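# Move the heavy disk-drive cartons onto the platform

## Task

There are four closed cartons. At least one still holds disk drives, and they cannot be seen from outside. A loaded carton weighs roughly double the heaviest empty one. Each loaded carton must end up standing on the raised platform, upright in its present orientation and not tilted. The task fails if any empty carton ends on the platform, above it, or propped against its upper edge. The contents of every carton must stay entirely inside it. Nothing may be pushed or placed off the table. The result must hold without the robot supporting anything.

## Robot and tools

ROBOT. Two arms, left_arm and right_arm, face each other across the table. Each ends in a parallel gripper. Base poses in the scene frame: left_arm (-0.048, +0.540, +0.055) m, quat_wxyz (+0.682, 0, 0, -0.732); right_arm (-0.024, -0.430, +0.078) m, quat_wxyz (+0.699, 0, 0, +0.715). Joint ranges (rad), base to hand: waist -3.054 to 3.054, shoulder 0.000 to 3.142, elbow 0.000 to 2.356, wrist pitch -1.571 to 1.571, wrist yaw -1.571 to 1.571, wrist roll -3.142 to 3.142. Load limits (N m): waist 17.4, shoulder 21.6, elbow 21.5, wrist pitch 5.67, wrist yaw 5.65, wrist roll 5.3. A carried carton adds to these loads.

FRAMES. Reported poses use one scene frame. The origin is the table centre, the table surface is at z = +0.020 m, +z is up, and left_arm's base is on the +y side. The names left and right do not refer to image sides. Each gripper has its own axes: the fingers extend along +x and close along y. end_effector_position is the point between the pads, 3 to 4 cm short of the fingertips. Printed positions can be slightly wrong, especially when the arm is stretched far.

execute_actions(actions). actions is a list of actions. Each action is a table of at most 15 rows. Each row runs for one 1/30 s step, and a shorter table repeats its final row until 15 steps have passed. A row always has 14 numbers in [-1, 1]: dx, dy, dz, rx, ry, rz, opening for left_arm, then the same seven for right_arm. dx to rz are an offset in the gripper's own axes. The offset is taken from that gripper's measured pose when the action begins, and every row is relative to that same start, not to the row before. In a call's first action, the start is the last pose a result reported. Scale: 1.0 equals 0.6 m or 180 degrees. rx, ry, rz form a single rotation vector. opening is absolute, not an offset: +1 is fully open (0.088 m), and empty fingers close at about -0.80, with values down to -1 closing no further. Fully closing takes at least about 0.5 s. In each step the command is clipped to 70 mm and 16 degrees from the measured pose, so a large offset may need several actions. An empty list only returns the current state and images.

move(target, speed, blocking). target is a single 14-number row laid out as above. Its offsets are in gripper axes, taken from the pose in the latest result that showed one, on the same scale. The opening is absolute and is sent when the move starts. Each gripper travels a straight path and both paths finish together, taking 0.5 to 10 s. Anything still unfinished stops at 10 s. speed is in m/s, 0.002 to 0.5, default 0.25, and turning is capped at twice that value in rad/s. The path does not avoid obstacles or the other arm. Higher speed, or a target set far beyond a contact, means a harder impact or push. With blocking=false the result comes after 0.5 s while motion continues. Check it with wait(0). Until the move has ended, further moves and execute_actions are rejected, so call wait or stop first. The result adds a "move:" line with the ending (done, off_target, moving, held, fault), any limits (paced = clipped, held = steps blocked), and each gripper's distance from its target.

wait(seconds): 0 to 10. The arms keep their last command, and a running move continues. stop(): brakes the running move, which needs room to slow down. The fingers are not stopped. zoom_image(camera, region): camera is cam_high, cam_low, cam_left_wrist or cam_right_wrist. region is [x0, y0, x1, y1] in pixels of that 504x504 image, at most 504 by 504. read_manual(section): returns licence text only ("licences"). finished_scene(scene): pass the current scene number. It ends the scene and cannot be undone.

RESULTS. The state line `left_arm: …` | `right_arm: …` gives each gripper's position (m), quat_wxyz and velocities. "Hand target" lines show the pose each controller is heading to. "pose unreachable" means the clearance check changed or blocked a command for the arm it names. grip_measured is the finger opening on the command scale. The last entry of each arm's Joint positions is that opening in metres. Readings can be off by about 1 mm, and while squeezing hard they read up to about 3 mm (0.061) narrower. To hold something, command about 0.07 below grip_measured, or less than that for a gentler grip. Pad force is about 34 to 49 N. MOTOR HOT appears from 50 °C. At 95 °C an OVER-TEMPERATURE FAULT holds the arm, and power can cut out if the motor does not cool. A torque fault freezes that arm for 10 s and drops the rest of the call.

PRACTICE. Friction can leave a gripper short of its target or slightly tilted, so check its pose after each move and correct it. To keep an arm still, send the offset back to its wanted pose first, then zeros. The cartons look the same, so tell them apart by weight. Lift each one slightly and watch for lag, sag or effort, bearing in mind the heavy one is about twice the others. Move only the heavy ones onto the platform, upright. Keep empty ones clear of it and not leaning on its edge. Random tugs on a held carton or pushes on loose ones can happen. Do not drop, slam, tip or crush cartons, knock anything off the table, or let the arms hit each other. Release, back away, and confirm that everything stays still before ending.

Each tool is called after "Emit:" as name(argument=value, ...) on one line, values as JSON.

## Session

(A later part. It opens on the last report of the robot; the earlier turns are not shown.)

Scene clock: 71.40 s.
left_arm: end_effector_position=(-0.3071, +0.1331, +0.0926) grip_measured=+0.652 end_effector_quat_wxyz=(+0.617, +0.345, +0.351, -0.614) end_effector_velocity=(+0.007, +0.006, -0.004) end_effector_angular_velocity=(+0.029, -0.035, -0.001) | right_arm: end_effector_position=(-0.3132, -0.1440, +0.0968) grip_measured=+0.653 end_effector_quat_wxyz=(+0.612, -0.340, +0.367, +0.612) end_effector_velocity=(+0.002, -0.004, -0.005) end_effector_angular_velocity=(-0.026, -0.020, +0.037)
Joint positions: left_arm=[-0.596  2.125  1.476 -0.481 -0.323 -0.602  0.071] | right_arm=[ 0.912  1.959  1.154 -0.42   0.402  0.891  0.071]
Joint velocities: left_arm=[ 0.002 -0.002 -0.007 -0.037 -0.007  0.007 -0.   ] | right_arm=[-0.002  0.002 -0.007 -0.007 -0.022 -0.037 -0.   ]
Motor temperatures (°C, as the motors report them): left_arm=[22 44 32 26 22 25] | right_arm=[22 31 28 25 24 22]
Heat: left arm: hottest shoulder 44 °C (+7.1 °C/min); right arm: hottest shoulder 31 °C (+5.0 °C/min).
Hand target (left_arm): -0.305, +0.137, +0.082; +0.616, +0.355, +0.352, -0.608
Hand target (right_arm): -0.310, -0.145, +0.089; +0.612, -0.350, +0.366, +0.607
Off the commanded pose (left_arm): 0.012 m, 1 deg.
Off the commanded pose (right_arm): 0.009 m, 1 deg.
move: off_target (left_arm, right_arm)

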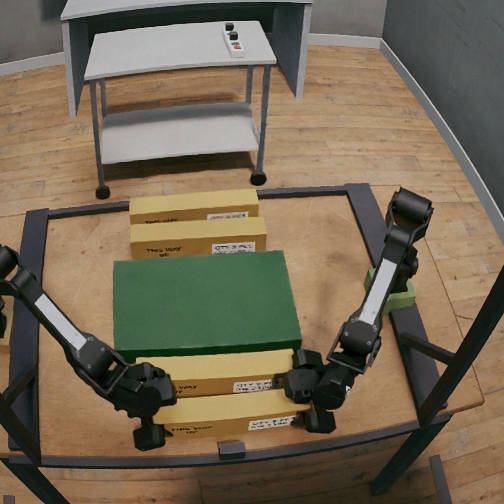

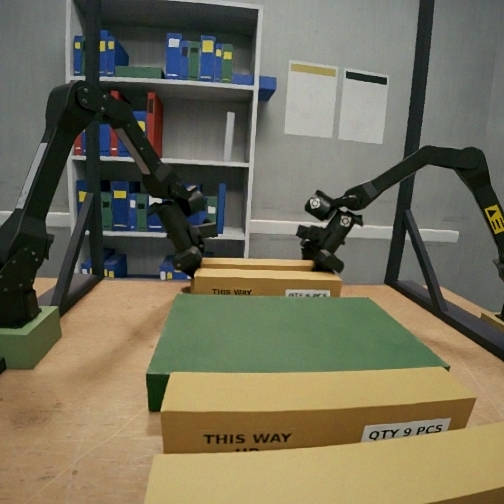

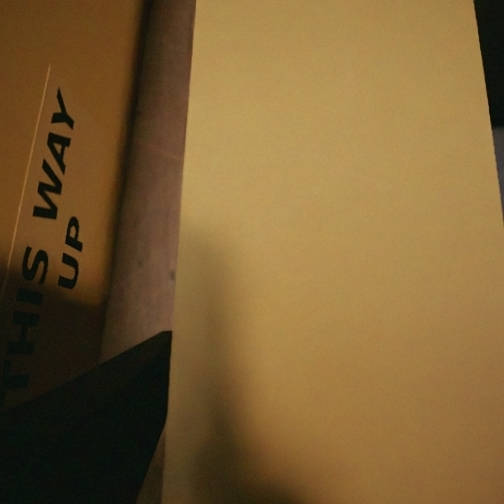

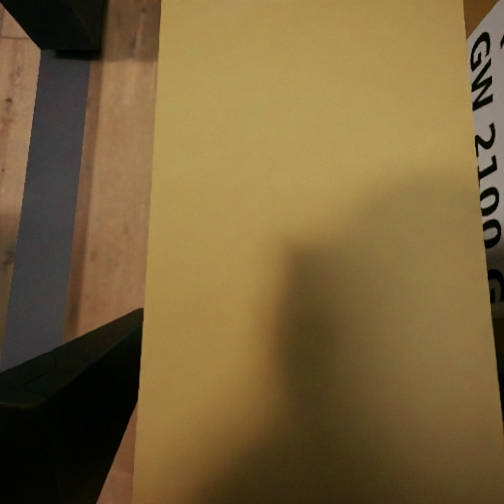

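Emit:
move(target=[0,0,0,0,0,0,0.2,0,0,0,0,0,0,0.2], speed=0.05)

Emit:
move(target=[-0.0693,0,0.04,0,0,0,0.2,-0.0606,0,0.035,0,0,0,0.2], speed=0.05)

Scene clock: 75.43 s.
left_arm: end_effector_position=(-0.3082, +0.1332, +0.0926) grip_measured=+0.291 end_effector_quat_wxyz=(+0.616, +0.344, +0.352, -0.615) end_effector_velocity=(-0.002, +0.002, +0.002) end_effector_angular_velocity=(-0.002, +0.005, +0.015) | right_arm: end_effector_position=(-0.3127, -0.1440, +0.0964) grip_measured=+0.284 end_effector_quat_wxyz=(+0.612, -0.341, +0.366, +0.612) end_effector_velocity=(+0.001, -0.000, -0.001) end_effector_angular_velocity=(-0.004, -0.005, +0.019)
Joint positions: left_arm=[-0.597  2.125  1.476 -0.478 -0.321 -0.603  0.053] | right_arm=[ 0.912  1.96   1.154 -0.421  0.402  0.89   0.053]
Joint velocities: left_arm=[-0.007 -0.002  0.002 -0.007 -0.007 -0.022 -0.   ] | right_arm=[-0.002 -0.002 -0.007  0.007 -0.007 -0.022 -0.   ]
Motor temperatures (°C, as the motors report them): left_arm=[22 44 32 26 22 25] | right_arm=[22 31 28 25 24 22]
Heat: left arm: hottest shoulder 44 °C (+6.1 °C/min); right arm: hottest shoulder 31 °C (+5.0 °C/min).
Hand target (left_arm): -0.307, +0.133, +0.093; +0.617, +0.345, +0.351, -0.614
Hand target (right_arm): -0.313, -0.144, +0.097; +0.612, -0.341, +0.367, +0.612
Off the commanded pose (left_arm): 0.001 m, 0 deg.
Off the commanded pose (right_arm): 0.001 m, 0 deg.
move: done

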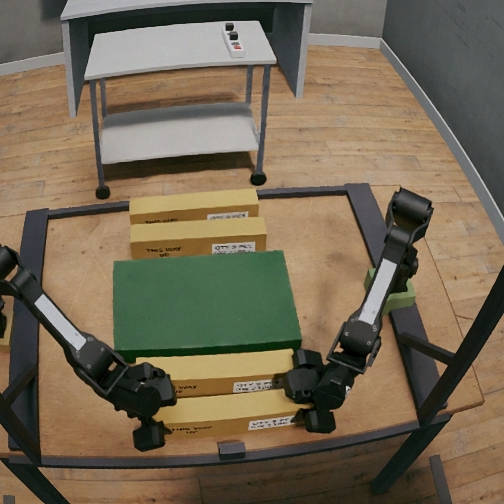

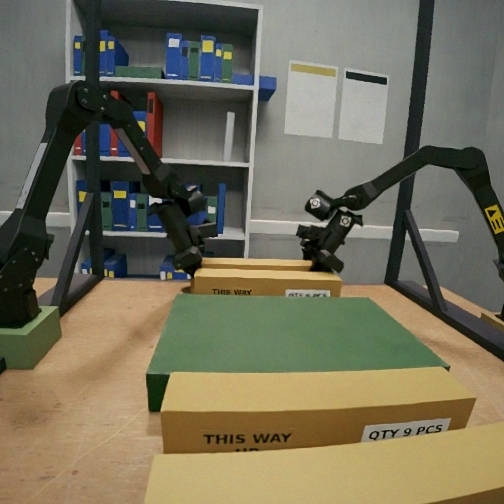

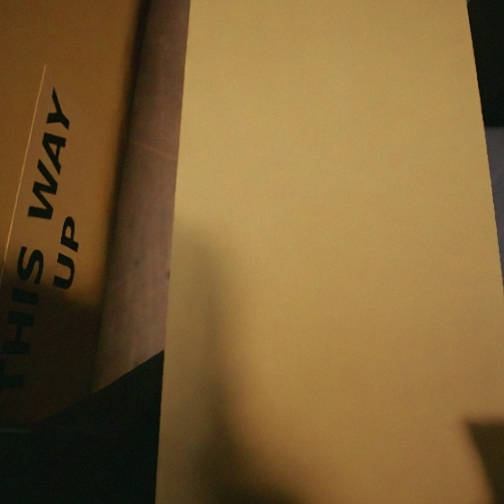

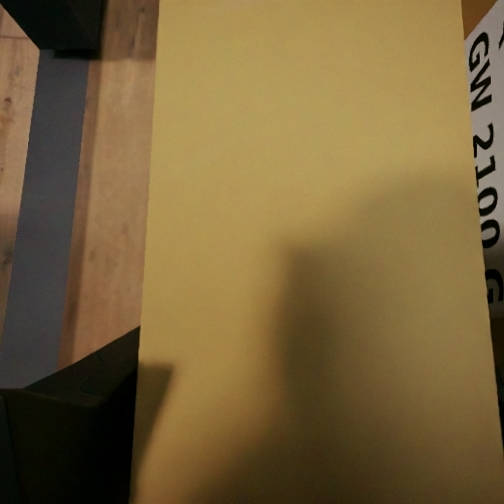

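Scene clock: 76.77 s.
left_arm: end_effector_position=(-0.2960, +0.1332, +0.1108) grip_measured=+0.291 end_effector_quat_wxyz=(+0.619, +0.371, +0.352, -0.596) end_effector_velocity=(+0.003, +0.001, -0.001) end_effector_angular_velocity=(-0.003, -0.013, +0.025) | right_arm: end_effector_position=(-0.3015, -0.1417, +0.1155) grip_measured=+0.284 end_effector_quat_wxyz=(+0.620, -0.363, +0.361, +0.595) end_effector_velocity=(+0.006, -0.005, -0.004) end_effector_angular_velocity=(-0.031, -0.025, -0.007)
Joint positions: left_arm=[-0.579  2.111  1.552 -0.627 -0.327 -0.589  0.053] | right_arm=[ 0.892  1.93   1.211 -0.559  0.406  0.878  0.053]
Joint velocities: left_arm=[-0.002  0.002 -0.002 -0.007 -0.022 -0.022 -0.   ] | right_arm=[-0.002  0.002 -0.002 -0.037 -0.007  0.007 -0.   ]
Motor temperatures (°C, as the motors report them): left_arm=[22 45 32 26 22 25] | right_arm=[22 32 28 25 24 22]
Heat: left arm: hottest shoulder 45 °C (+6.1 °C/min); right arm: hottest shoulder 32 °C (+5.1 °C/min).
Hand target (left_arm): -0.307, +0.135, +0.140; +0.615, +0.345, +0.352, -0.616
Hand target (right_arm): -0.311, -0.144, +0.138; +0.612, -0.342, +0.366, +0.612
Off the commanded pose (left_arm): 0.032 m, 4 deg.
Off the commanded pose (right_arm): 0.025 m, 3 deg.
move: off_target (left_arm, right_arm)

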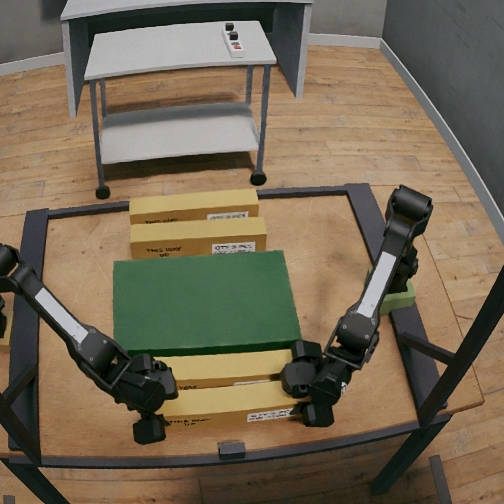

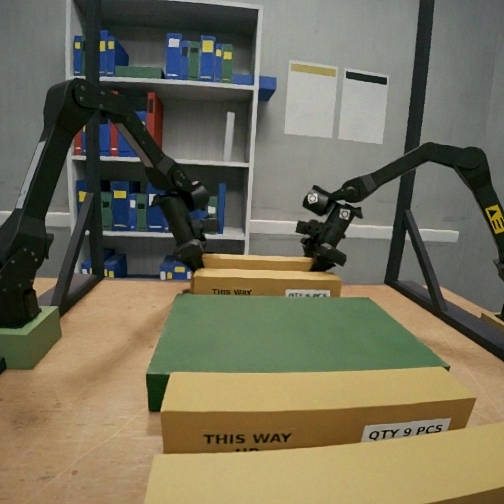

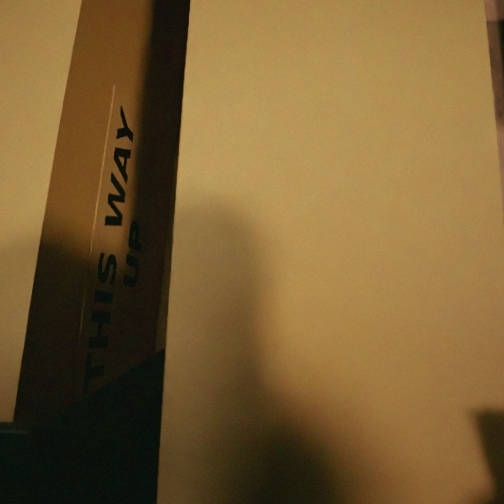

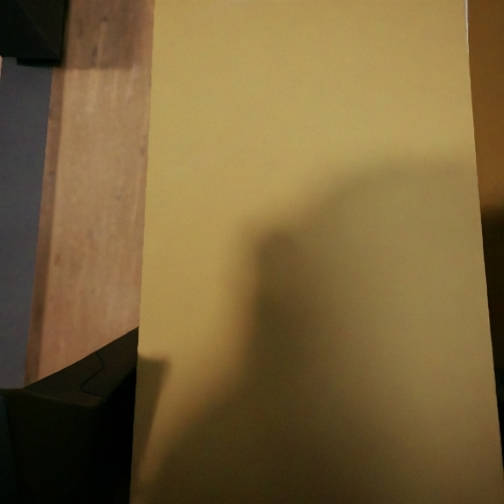

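Emit:
move(target=[-0.212,-0.009,0.115,-0.0057,-0.014,-0.0147,0.2,-0.201,0.012,0.109,0.005,-0.012,0.013,0.2], speed=0.09)

Scene clock: 86.17 s.
left_arm: end_effector_position=(-0.3019, +0.1366, +0.2212) grip_measured=+0.291 end_effector_quat_wxyz=(+0.613, +0.381, +0.357, -0.593) end_effector_velocity=(+0.003, +0.004, +0.003) end_effector_angular_velocity=(+0.013, -0.016, +0.007) | right_arm: end_effector_position=(-0.3076, -0.1414, +0.2247) grip_measured=+0.284 end_effector_quat_wxyz=(+0.619, -0.369, +0.362, +0.591) end_effector_velocity=(+0.004, -0.000, +0.002) end_effector_angular_velocity=(-0.002, -0.017, +0.002)
Joint positions: left_arm=[-0.59   2.087  1.967 -1.093 -0.317 -0.598  0.053] | right_arm=[ 0.901  1.85   1.561 -1.007  0.406  0.888  0.053]
Joint velocities: left_arm=[-0.002 -0.002  0.012 -0.037 -0.007 -0.007  0.   ] | right_arm=[-0.002 -0.002  0.007 -0.022  0.007 -0.007  0.   ]
Motor temperatures (°C, as the motors report them): left_arm=[22 53 33 26 22 25] | right_arm=[23 37 29 25 24 22]
Heat: left arm: hottest shoulder 53 °C (+13.2 °C/min); right arm: hottest shoulder 37 °C (+10.1 °C/min). Fold the left arm in close to its base before you think long.
Hand target (left_arm): -0.307, +0.136, +0.255; +0.616, +0.344, +0.352, -0.616
Hand target (right_arm): -0.312, -0.142, +0.252; +0.616, -0.339, +0.362, +0.612
Off the commanded pose (left_arm): 0.035 m, 5 deg.
Off the commanded pose (right_arm): 0.028 m, 4 deg.
MOTOR HOT: a motor of the left arm reached 50 °C. Now the hottest motor of the left arm, joint 2 (shoulder), reports 53 °C. The temperature limit of the motors' drives, at which the controller stops that arm, is 95 °C. To cool a motor, set the load down, stop pushing, or move to a pose that needs little force.
move: off_target (left_arm, right_arm)

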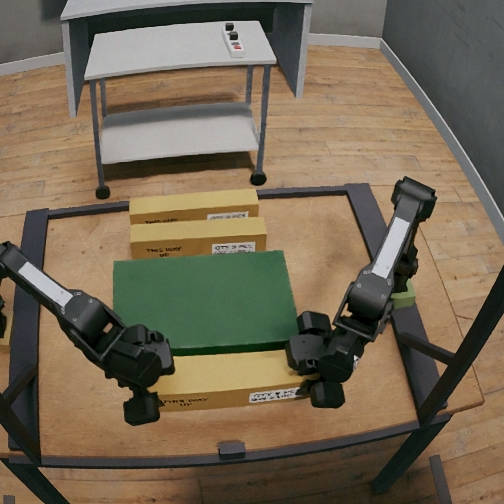

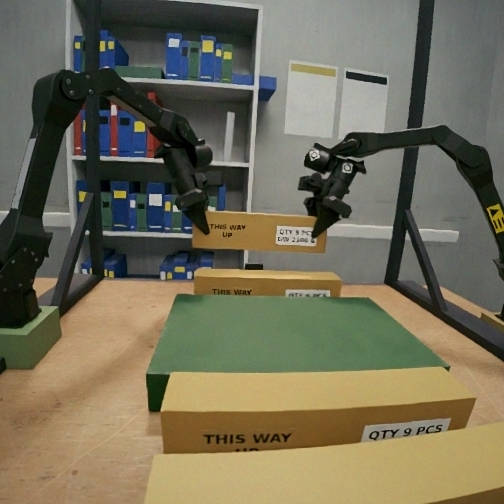

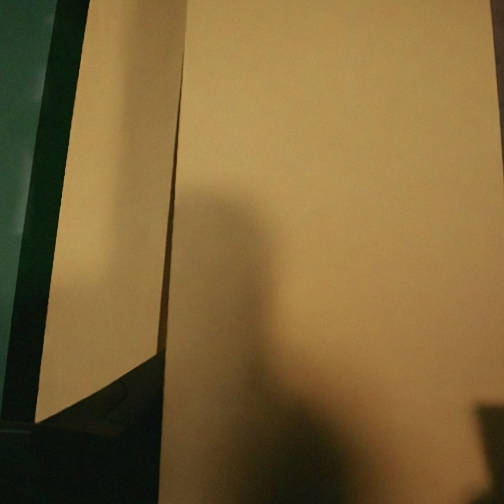

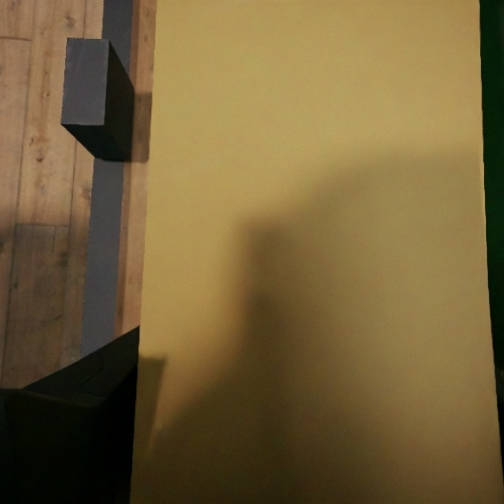

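Emit:
move(target=[-0.053,0.325,0.005,-0.006,-0.018,-0.017,0.2,-0.028,-0.33,0.037,0.006,-0.015,0.016,0.2], speed=0.1)

Scene clock: 92.67 s.
left_arm: end_effector_position=(-0.1081, +0.1451, +0.2336) grip_measured=+0.291 end_effector_quat_wxyz=(+0.602, +0.369, +0.374, -0.601) end_effector_velocity=(+0.004, +0.002, -0.002) end_effector_angular_velocity=(+0.013, +0.001, +0.002) | right_arm: end_effector_position=(-0.1112, -0.1308, +0.2429) grip_measured=+0.284 end_effector_quat_wxyz=(+0.614, -0.357, +0.369, +0.599) end_effector_velocity=(+0.007, -0.001, -0.003) end_effector_angular_velocity=(-0.014, -0.002, -0.012)
Joint positions: left_arm=[-0.11   1.688  1.48  -0.904 -0.078 -0.169  0.053] | right_arm=[ 0.347  1.353  1.1   -0.857  0.18   0.355  0.053]
Joint velocities: left_arm=[ 0.012 -0.002 -0.007 -0.007  0.007  0.007 -0.   ] | right_arm=[-0.022 -0.002 -0.007 -0.007 -0.007 -0.007 -0.   ]
Motor temperatures (°C, as the motors report them): left_arm=[22 57 35 26 22 25] | right_arm=[23 39 30 25 24 22]
Heat: left arm: hottest shoulder 57 °C (+17.0 °C/min); right arm: hottest shoulder 39 °C (+12.0 °C/min). Fold the left arm in close to its base before you think long.
Hand target (left_arm): -0.109, +0.150, +0.258; +0.608, +0.347, +0.359, -0.618
Hand target (right_arm): -0.110, -0.134, +0.258; +0.617, -0.340, +0.360, +0.612
Off the commanded pose (left_arm): 0.026 m, 4 deg.
Off the commanded pose (right_arm): 0.014 m, 3 deg.
MOTOR HOT: still on. Now the hottest motor of the left arm, joint 2 (shoulder), reports 57 °C; a drive's own limit is 95 °C.
move: off_target (left_arm, right_arm)

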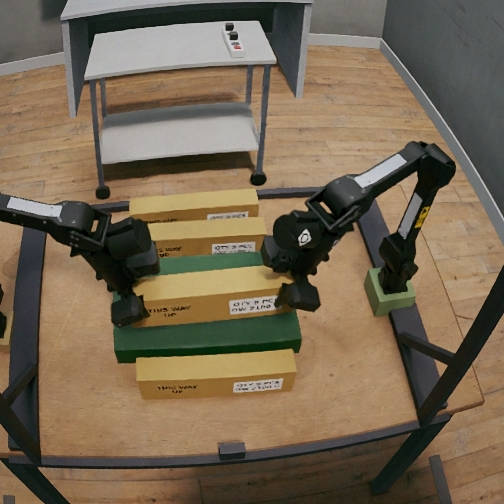

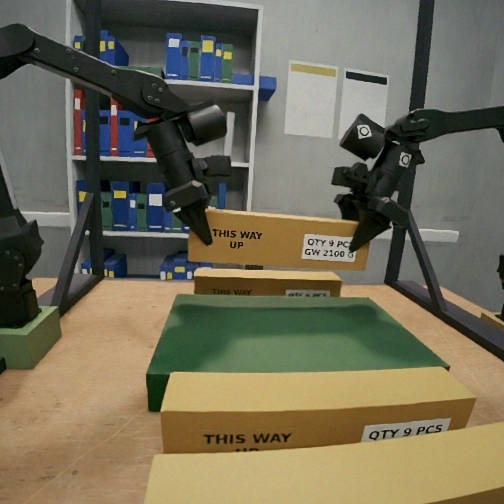

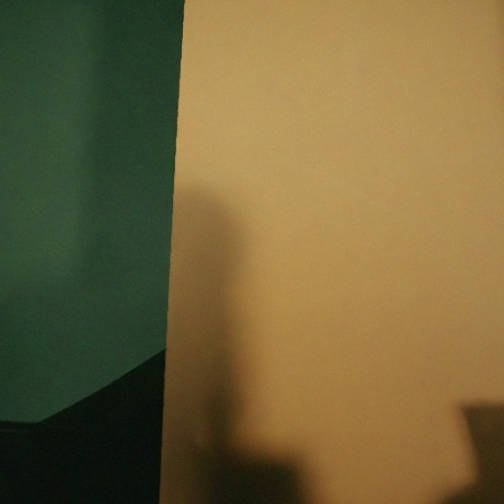

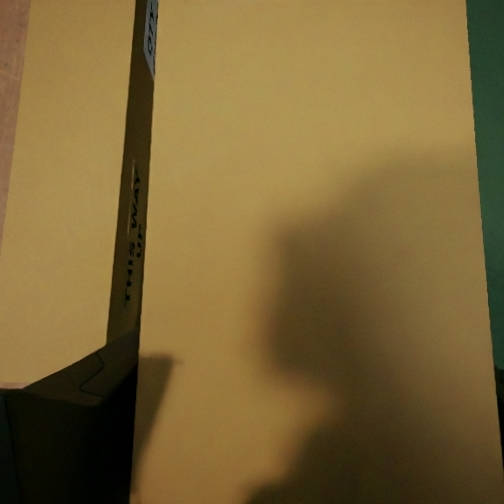

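Emit:
move(target=[0.078,0,-0.039,0,-0.012,0,0.2,0.092,0,-0.0495,0,-0.008,0,0.2], speed=0.06)

Scene clock: 103.80 s.
left_arm: end_effector_position=(-0.1067, +0.1437, +0.1719) grip_measured=+0.291 end_effector_quat_wxyz=(+0.606, +0.365, +0.369, -0.603) end_effector_velocity=(+0.002, -0.000, -0.003) end_effector_angular_velocity=(-0.011, -0.015, +0.014) | right_arm: end_effector_position=(-0.1101, -0.1295, +0.1768) grip_measured=+0.284 end_effector_quat_wxyz=(+0.617, -0.352, +0.365, +0.602) end_effector_velocity=(+0.000, -0.002, -0.005) end_effector_angular_velocity=(-0.000, +0.003, +0.007)
Joint positions: left_arm=[-0.108  1.705  1.247 -0.641 -0.083 -0.166  0.053] | right_arm=[ 0.345  1.387  0.855 -0.564  0.185  0.351  0.053]
Joint velocities: left_arm=[-0.002 -0.002 -0.017  0.022 -0.022 -0.007 -0.   ] | right_arm=[-0.002 -0.002 -0.022  0.022 -0.007 -0.007 -0.   ]
Motor temperatures (°C, as the motors report them): left_arm=[22 60 35 26 22 25] | right_arm=[23 39 30 25 24 22]
Heat: left arm: hottest shoulder 60 °C (+19.1 °C/min); right arm: hottest shoulder 39 °C (+12.0 °C/min). Fold the left arm in close to its base before you think long.
Hand target (left_arm): -0.108, +0.145, +0.181; +0.609, +0.357, +0.362, -0.608
Hand target (right_arm): -0.111, -0.131, +0.180; +0.619, -0.349, +0.361, +0.604
Off the commanded pose (left_arm): 0.010 m, 1 deg.
Off the commanded pose (right_arm): 0.004 m, 1 deg.
MOTOR HOT: still on. Now the hottest motor of the left arm, joint 2 (shoulder), reports 60 °C; a drive's own limit is 95 °C.
move: off_target (left_arm)

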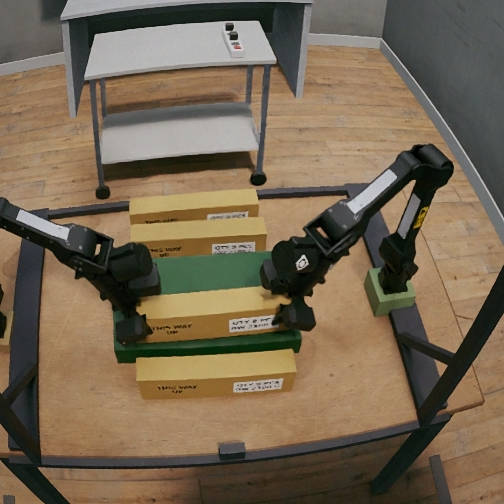

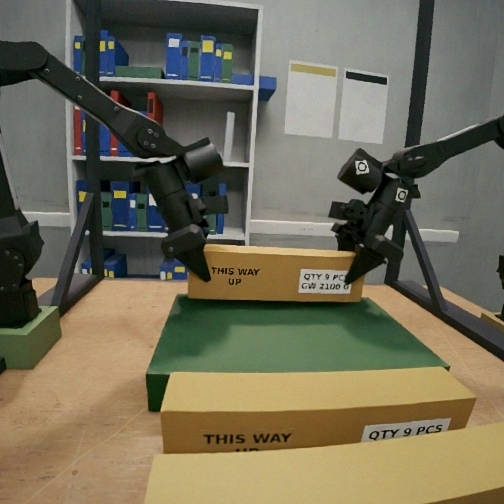

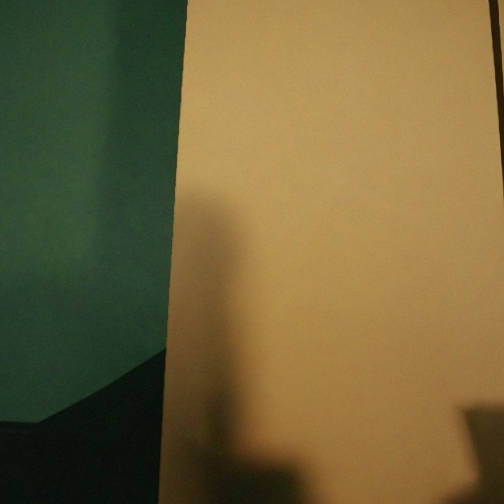

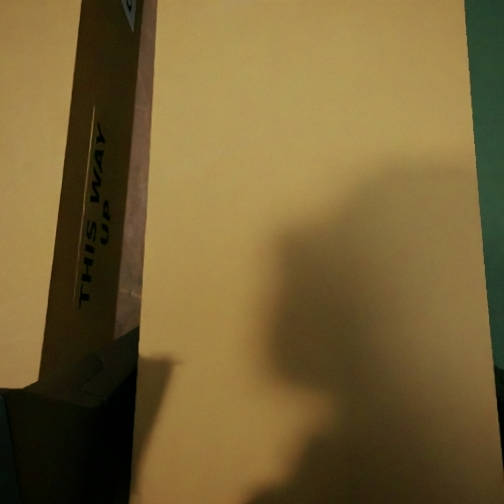

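Emit:
move(target=[0.041,0.005,-0.021,0,-0.005,0,0.2,0.043,-0.008,-0.024,0,-0.002,0,0.2], speed=0.03)

Scene clock: 108.77 s.
left_arm: end_effector_position=(-0.1043, +0.1431, +0.1496) grip_measured=+0.291 end_effector_quat_wxyz=(+0.609, +0.358, +0.365, -0.607) end_effector_velocity=(+0.000, +0.000, +0.001) end_effector_angular_velocity=(-0.018, +0.000, +0.007) | right_arm: end_effector_position=(-0.1072, -0.1315, +0.1519) grip_measured=+0.284 end_effector_quat_wxyz=(+0.616, -0.351, +0.363, +0.604) end_effector_velocity=(+0.002, -0.003, -0.003) end_effector_angular_velocity=(-0.005, -0.006, +0.015)
Joint positions: left_arm=[-0.1    1.716  1.161 -0.524 -0.079 -0.161  0.053] | right_arm=[ 0.335  1.408  0.764 -0.445  0.178  0.339  0.053]
Joint velocities: left_arm=[-0.002 -0.012 -0.017  0.022 -0.007 -0.007 -0.   ] | right_arm=[-0.007 -0.007 -0.017  0.007 -0.007 -0.022 -0.   ]
Motor temperatures (°C, as the motors report them): left_arm=[22 59 34 26 22 25] | right_arm=[23 38 30 25 24 22]
Heat: left arm: hottest shoulder 59 °C (+17.1 °C/min); right arm: hottest shoulder 38 °C (+10.0 °C/min). Fold the left arm in close to its base before you think long.
Hand target (left_arm): -0.104, +0.143, +0.144; +0.609, +0.360, +0.365, -0.606
Hand target (right_arm): -0.105, -0.130, +0.147; +0.618, -0.351, +0.363, +0.603
Off the commanded pose (left_arm): 0.005 m, 0 deg.
Off the commanded pose (right_arm): 0.005 m, 0 deg.
MOTOR HOT: still on. Now the hottest motor of the left arm, joint 2 (shoulder), reports 59 °C; a drive's own limit is 95 °C.
move: done

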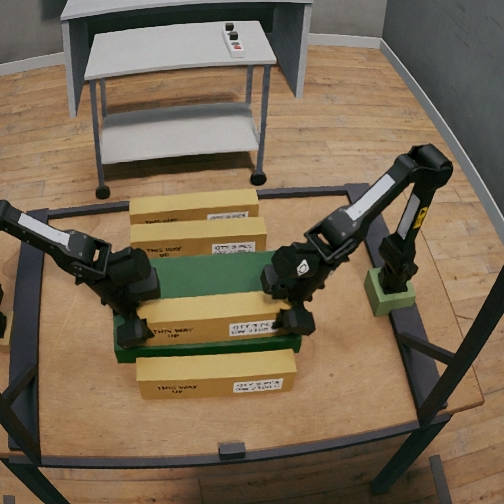

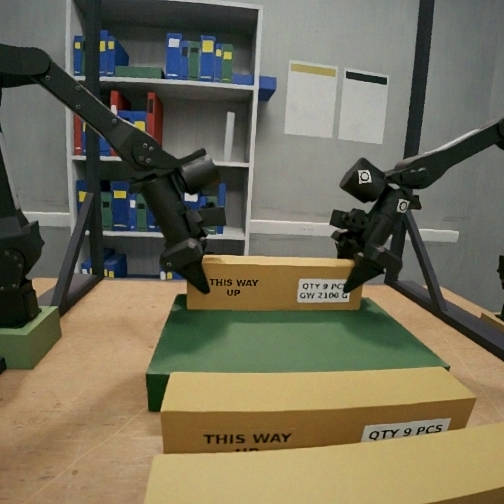

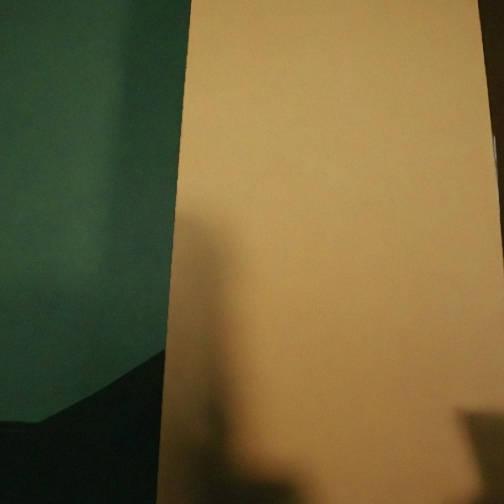

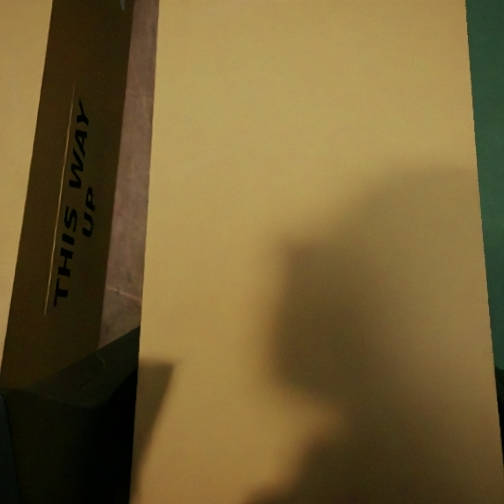

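Landed. Release and lift.

Emit:
move(target=[0,0,0,0,0,0,0.65,0,0,0,0,0,0,0.65], speed=0.05)

Emit:
move(target=[-0.123,0,0.068,0,0,0,0.68,-0.118,0,0.066,0,0,0,0.68], speed=0.15)

Emit:
zoom_image(camera="cam_high", region=[80,160,340,420])

Scene clock: 113.47 s.
left_arm: end_effector_position=(-0.1042, +0.1430, +0.1498) grip_measured=+0.647 end_effector_quat_wxyz=(+0.609, +0.357, +0.364, -0.607) end_effector_velocity=(-0.001, +0.002, -0.001) end_effector_angular_velocity=(+0.006, -0.004, +0.003) | right_arm: end_effector_position=(-0.1072, -0.1314, +0.1518) grip_measured=+0.646 end_effector_quat_wxyz=(+0.616, -0.351, +0.363, +0.605) end_effector_velocity=(+0.003, -0.003, -0.002) end_effector_angular_velocity=(-0.009, -0.014, +0.001)
Joint positions: left_arm=[-0.1    1.715  1.16  -0.521 -0.08  -0.161  0.071] | right_arm=[ 0.335  1.407  0.763 -0.443  0.178  0.339  0.071]
Joint velocities: left_arm=[-0.007 -0.002 -0.002 -0.007 -0.007 -0.007  0.   ] | right_arm=[-0.002 -0.002 -0.007 -0.007  0.007 -0.007  0.   ]
Motor temperatures (°C, as the motors report them): left_arm=[22 56 34 27 22 25] | right_arm=[23 37 29 26 24 22]
Heat: left arm: hottest shoulder 56 °C (+12.1 °C/min); right arm: hottest shoulder 37 °C (+7.1 °C/min). Fold the left arm in close to its base before you think long.
Hand target (left_arm): -0.104, +0.143, +0.150; +0.609, +0.358, +0.365, -0.607
Hand target (right_arm): -0.107, -0.131, +0.152; +0.616, -0.351, +0.363, +0.604
Off the commanded pose (left_arm): 0.000 m, 0 deg.
Off the commanded pose (right_arm): 0.000 m, 0 deg.
MOTOR HOT: still on. Now the hottest motor of the left arm, joint 2 (shoulder), reports 56 °C; a drive's own limit is 95 °C.
move: done

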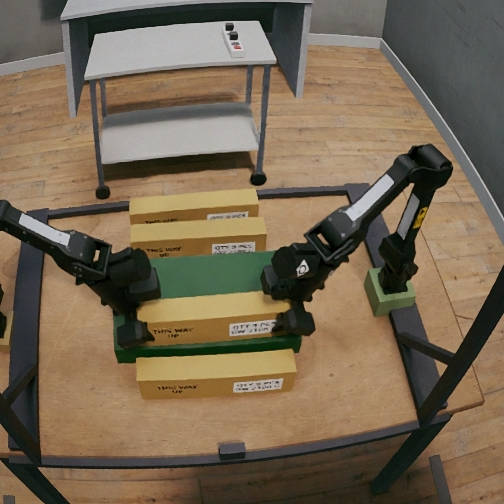

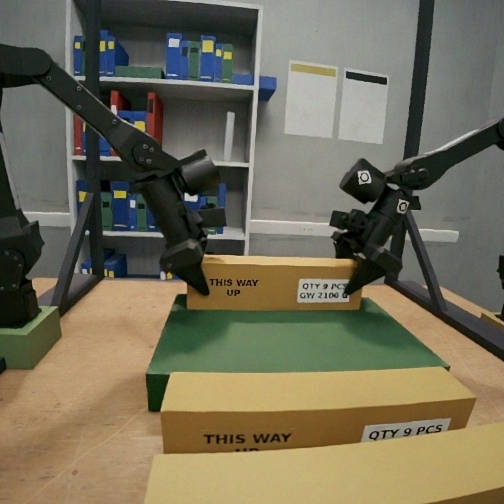

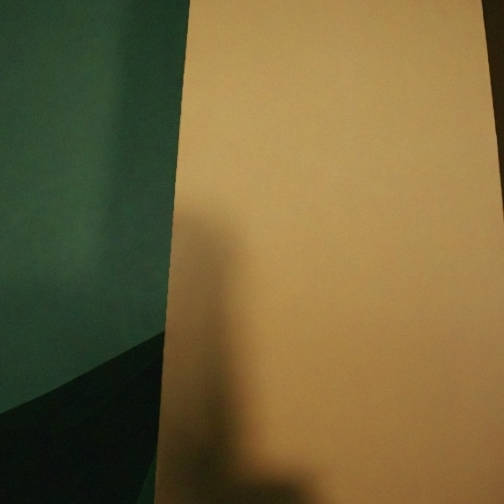

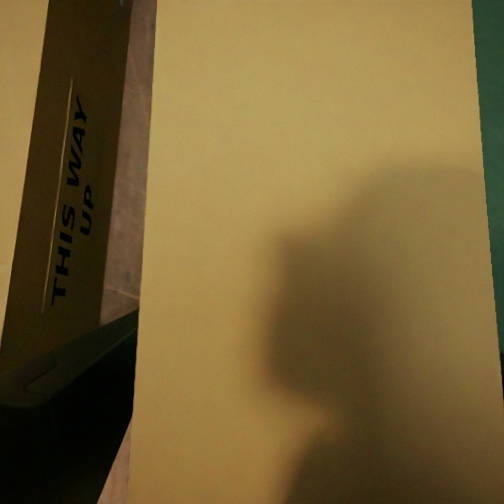

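Scene clock: 114.50 s.
left_arm: end_effector_position=(-0.1040, +0.1443, +0.2296) grip_measured=+0.678 end_effector_quat_wxyz=(+0.608, +0.360, +0.367, -0.605) end_effector_velocity=(+0.002, -0.000, +0.007) end_effector_angular_velocity=(-0.004, -0.003, +0.012) | right_arm: end_effector_position=(-0.1066, -0.1330, +0.2275) grip_measured=+0.677 end_effector_quat_wxyz=(+0.615, -0.356, +0.365, +0.601) end_effector_velocity=(+0.001, -0.003, +0.003) end_effector_angular_velocity=(-0.018, +0.004, -0.006)
Joint positions: left_arm=[-0.1    1.669  1.433 -0.85  -0.08  -0.161  0.072] | right_arm=[ 0.335  1.335  1.022 -0.788  0.178  0.339  0.072]
Joint velocities: left_arm=[ 0.002 -0.002  0.022 -0.022 -0.007 -0.007 -0.   ] | right_arm=[-0.002 -0.002  0.017 -0.037 -0.007  0.007  0.   ]
Motor temperatures (°C, as the motors report them): left_arm=[22 56 34 27 22 25] | right_arm=[23 37 29 26 24 22]
Heat: left arm: hottest shoulder 56 °C (+12.1 °C/min); right arm: hottest shoulder 37 °C (+7.1 °C/min). Fold the left arm in close to its base before you think long.
Hand target (left_arm): -0.104, +0.143, +0.234; +0.609, +0.357, +0.364, -0.607
Hand target (right_arm): -0.107, -0.132, +0.233; +0.616, -0.350, +0.363, +0.605
Off the commanded pose (left_arm): 0.005 m, 1 deg.
Off the commanded pose (right_arm): 0.006 m, 1 deg.
MOTOR HOT: still on. Now the hottest motor of the left arm, joint 2 (shoulder), reports 56 °C; a drive's own limit is 95 °C.
move: done

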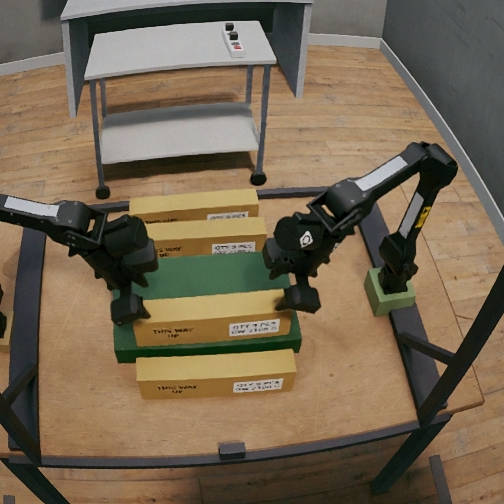

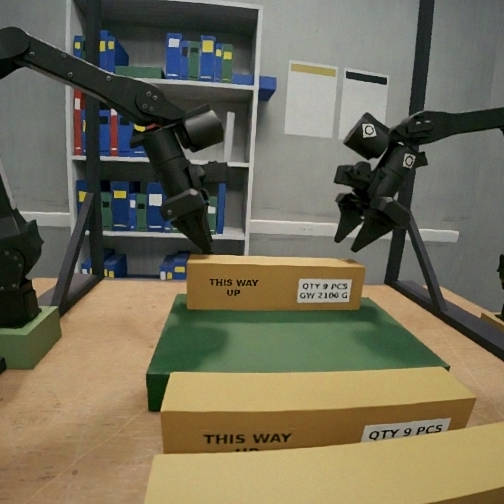

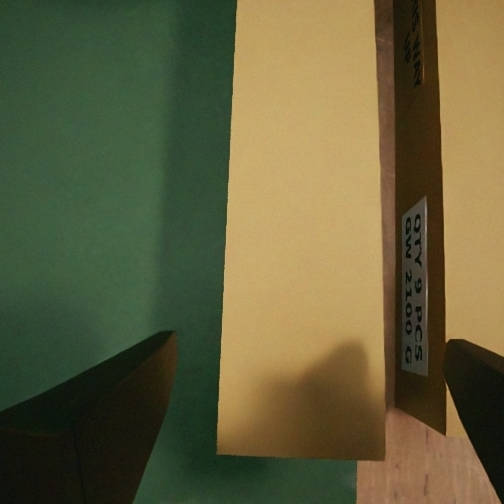

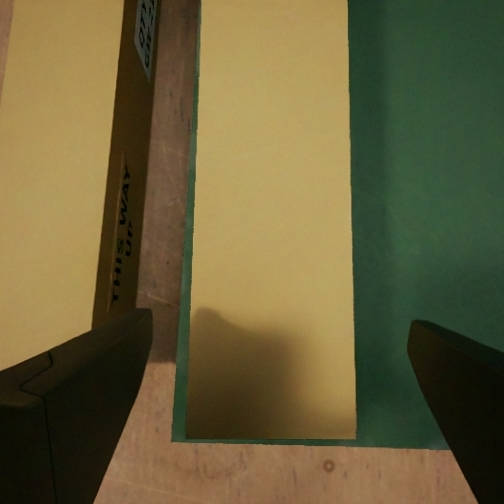

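Region (80, 160, 340, 420) of cam_high's 504x504 image, scaled by 1.938, with more detail than that image has.

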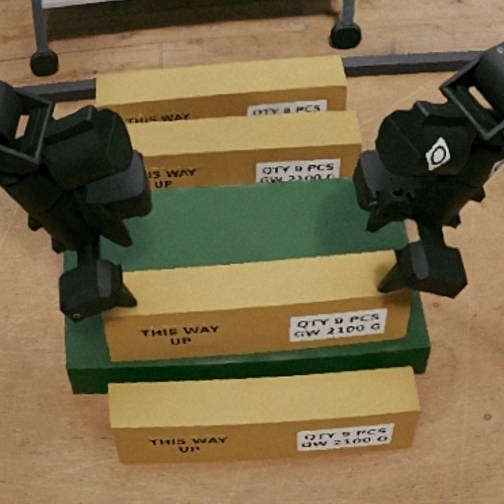

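Emit:
move(target=[0.090,0.466,-0.066,0,-0.008,0,0.68,0.112,-0.467,-0.024,-0.0066,-0.006,0.0037,0.68], speed=0.3)

Scene clock: 122.17 s.
left_arm: end_effector_position=(+0.1715, +0.1551, +0.1670) grip_measured=+0.678 end_effector_quat_wxyz=(+0.614, +0.345, +0.357, -0.614) end_effector_velocity=(+0.004, +0.002, -0.002) end_effector_angular_velocity=(+0.010, -0.005, +0.004) | right_arm: end_effector_position=(+0.1736, -0.1199, +0.1652) grip_measured=+0.677 end_effector_quat_wxyz=(+0.615, -0.358, +0.351, +0.609) end_effector_velocity=(+0.001, -0.000, -0.002) end_effector_angular_velocity=(+0.003, +0.020, +0.003)
Joint positions: left_arm=[ 0.691  1.892  1.449 -0.685  0.306  0.538  0.072] | right_arm=[-0.716  1.654  1.061 -0.555 -0.314 -0.626  0.072]
Joint velocities: left_arm=[ 0.007  0.007  0.007 -0.007 -0.007  0.007 -0.   ] | right_arm=[-0.012  0.012  0.007 -0.007 -0.022 -0.007 -0.   ]
Motor temperatures (°C, as the motors report them): left_arm=[22 53 34 27 22 25] | right_arm=[22 35 30 26 24 22]
Heat: left arm: hottest shoulder 53 °C (+9.1 °C/min); right arm: hottest shoulder 35 °C (+4.1 °C/min). Fold the left arm in close to its base before you think long.
Hand target (left_arm): +0.174, +0.154, +0.163; +0.612, +0.345, +0.361, -0.614
Hand target (right_arm): +0.176, -0.118, +0.164; +0.613, -0.357, +0.352, +0.610
Off the commanded pose (left_arm): 0.006 m, 1 deg.
Off the commanded pose (right_arm): 0.004 m, 1 deg.
MOTOR HOT: still on. Now the hottest motor of the left arm, joint 2 (shoulder), reports 53 °C; a drive's own limit is 95 °C.
move: done

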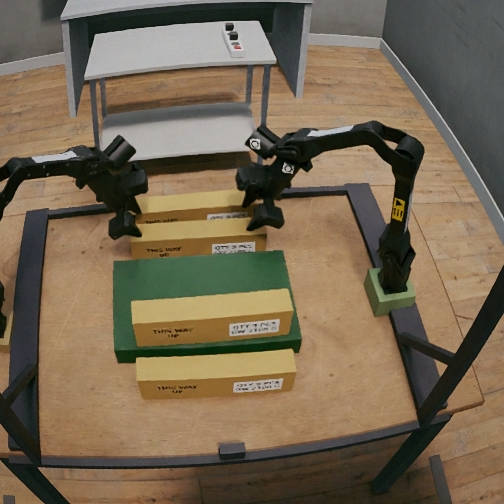

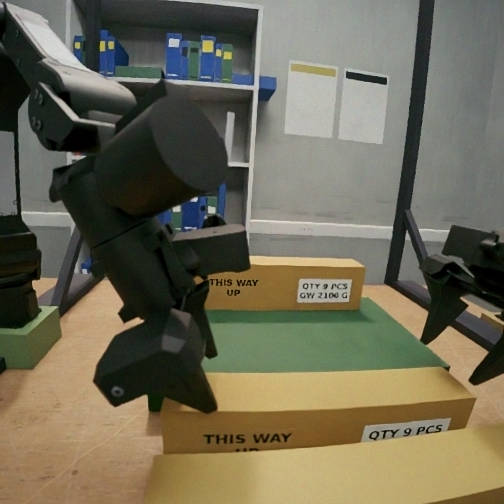

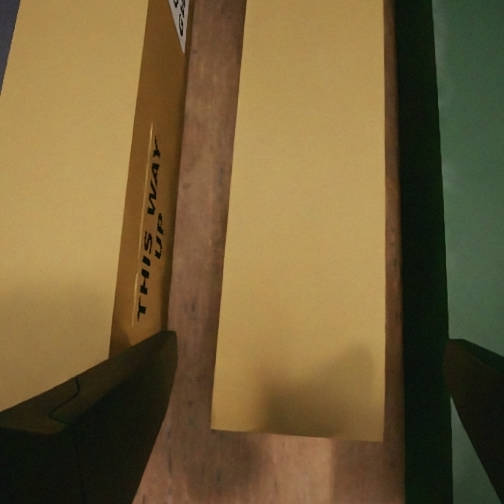

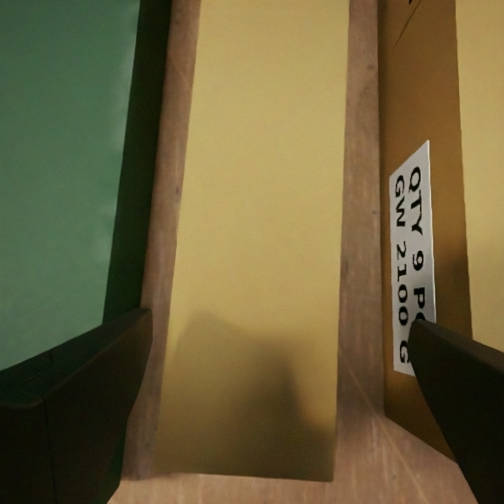

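Emit:
move(target=[0.1227,-0.003,-0.071,0.012,0.004,-0.001,0.66,0.101,0.015,-0.0815,0.013,0.004,-0.003,0.66], speed=0.1)

Scene clock: 134.33 s.
left_arm: end_effector_position=(+0.1725, +0.1517, +0.0922) grip_measured=+0.662 end_effector_quat_wxyz=(+0.611, +0.356, +0.341, -0.619) end_effector_velocity=(-0.001, +0.002, -0.001) end_effector_angular_velocity=(+0.010, +0.010, +0.020) | right_arm: end_effector_position=(+0.1680, -0.1294, +0.0953) grip_measured=+0.664 end_effector_quat_wxyz=(+0.626, -0.350, +0.356, +0.599) end_effector_velocity=(-0.004, -0.002, -0.001) end_effector_angular_velocity=(+0.004, +0.027, +0.001)
Joint positions: left_arm=[ 0.687  1.993  1.27  -0.393  0.301  0.569  0.071] | right_arm=[-0.716  1.745  0.844 -0.233 -0.303 -0.591  0.072]
Joint velocities: left_arm=[-0.002 -0.002 -0.002 -0.007 -0.007 -0.022 -0.   ] | right_arm=[-0.002 -0.002 -0.007 -0.007 -0.022  0.007  0.   ]
Motor temperatures (°C, as the motors report them): left_arm=[22 50 35 27 22 25] | right_arm=[22 34 30 26 24 22]
Heat: left arm: hottest shoulder 50 °C (+6.0 °C/min); right arm: hottest shoulder 34 °C (+3.0 °C/min). Fold the left arm in close to its base before you think long.
Hand target (left_arm): +0.170, +0.155, +0.082; +0.604, +0.360, +0.350, -0.619
Hand target (right_arm): +0.166, -0.132, +0.088; +0.623, -0.350, +0.366, +0.596
Off the commanded pose (left_arm): 0.011 m, 1 deg.
Off the commanded pose (right_arm): 0.008 m, 1 deg.
MOTOR HOT: still on. Now the hottest motor of the left arm, joint 2 (shoulder), reports 50 °C; a drive's own limit is 95 °C.
move: off_target (left_arm)

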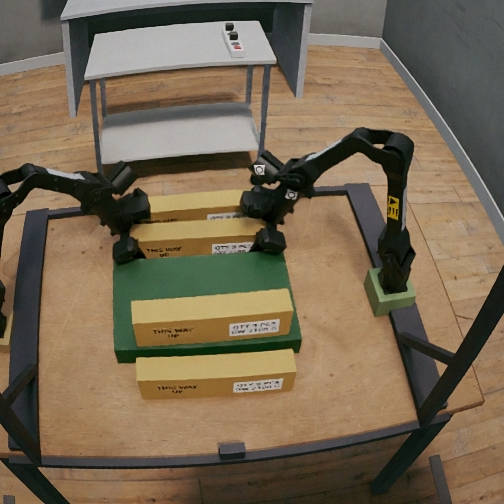

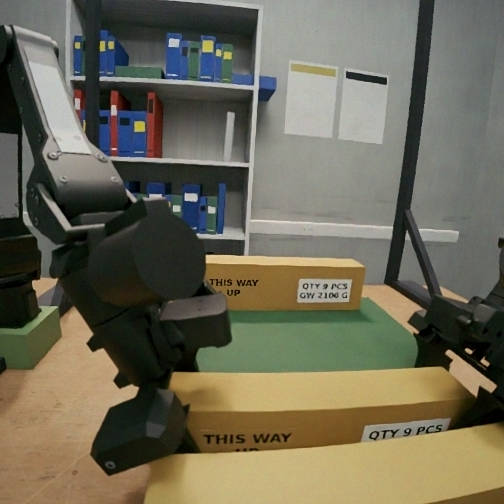

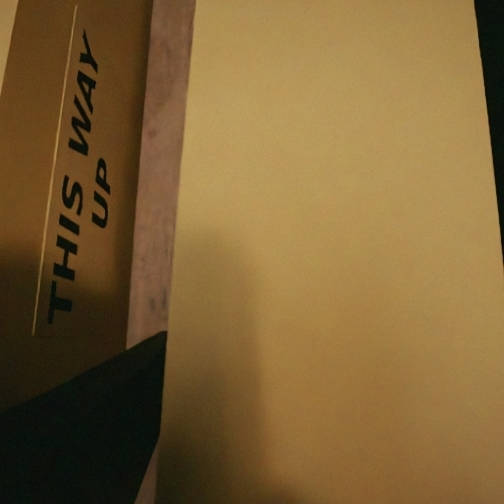

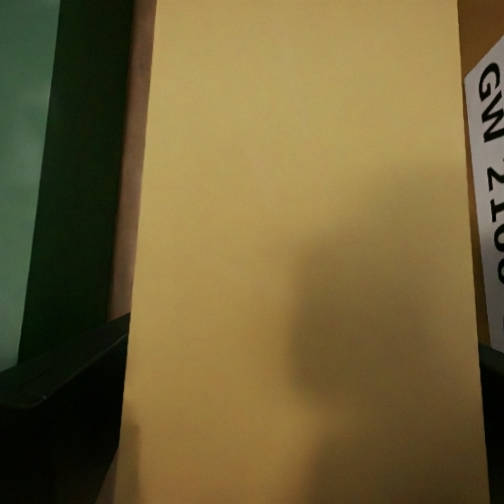

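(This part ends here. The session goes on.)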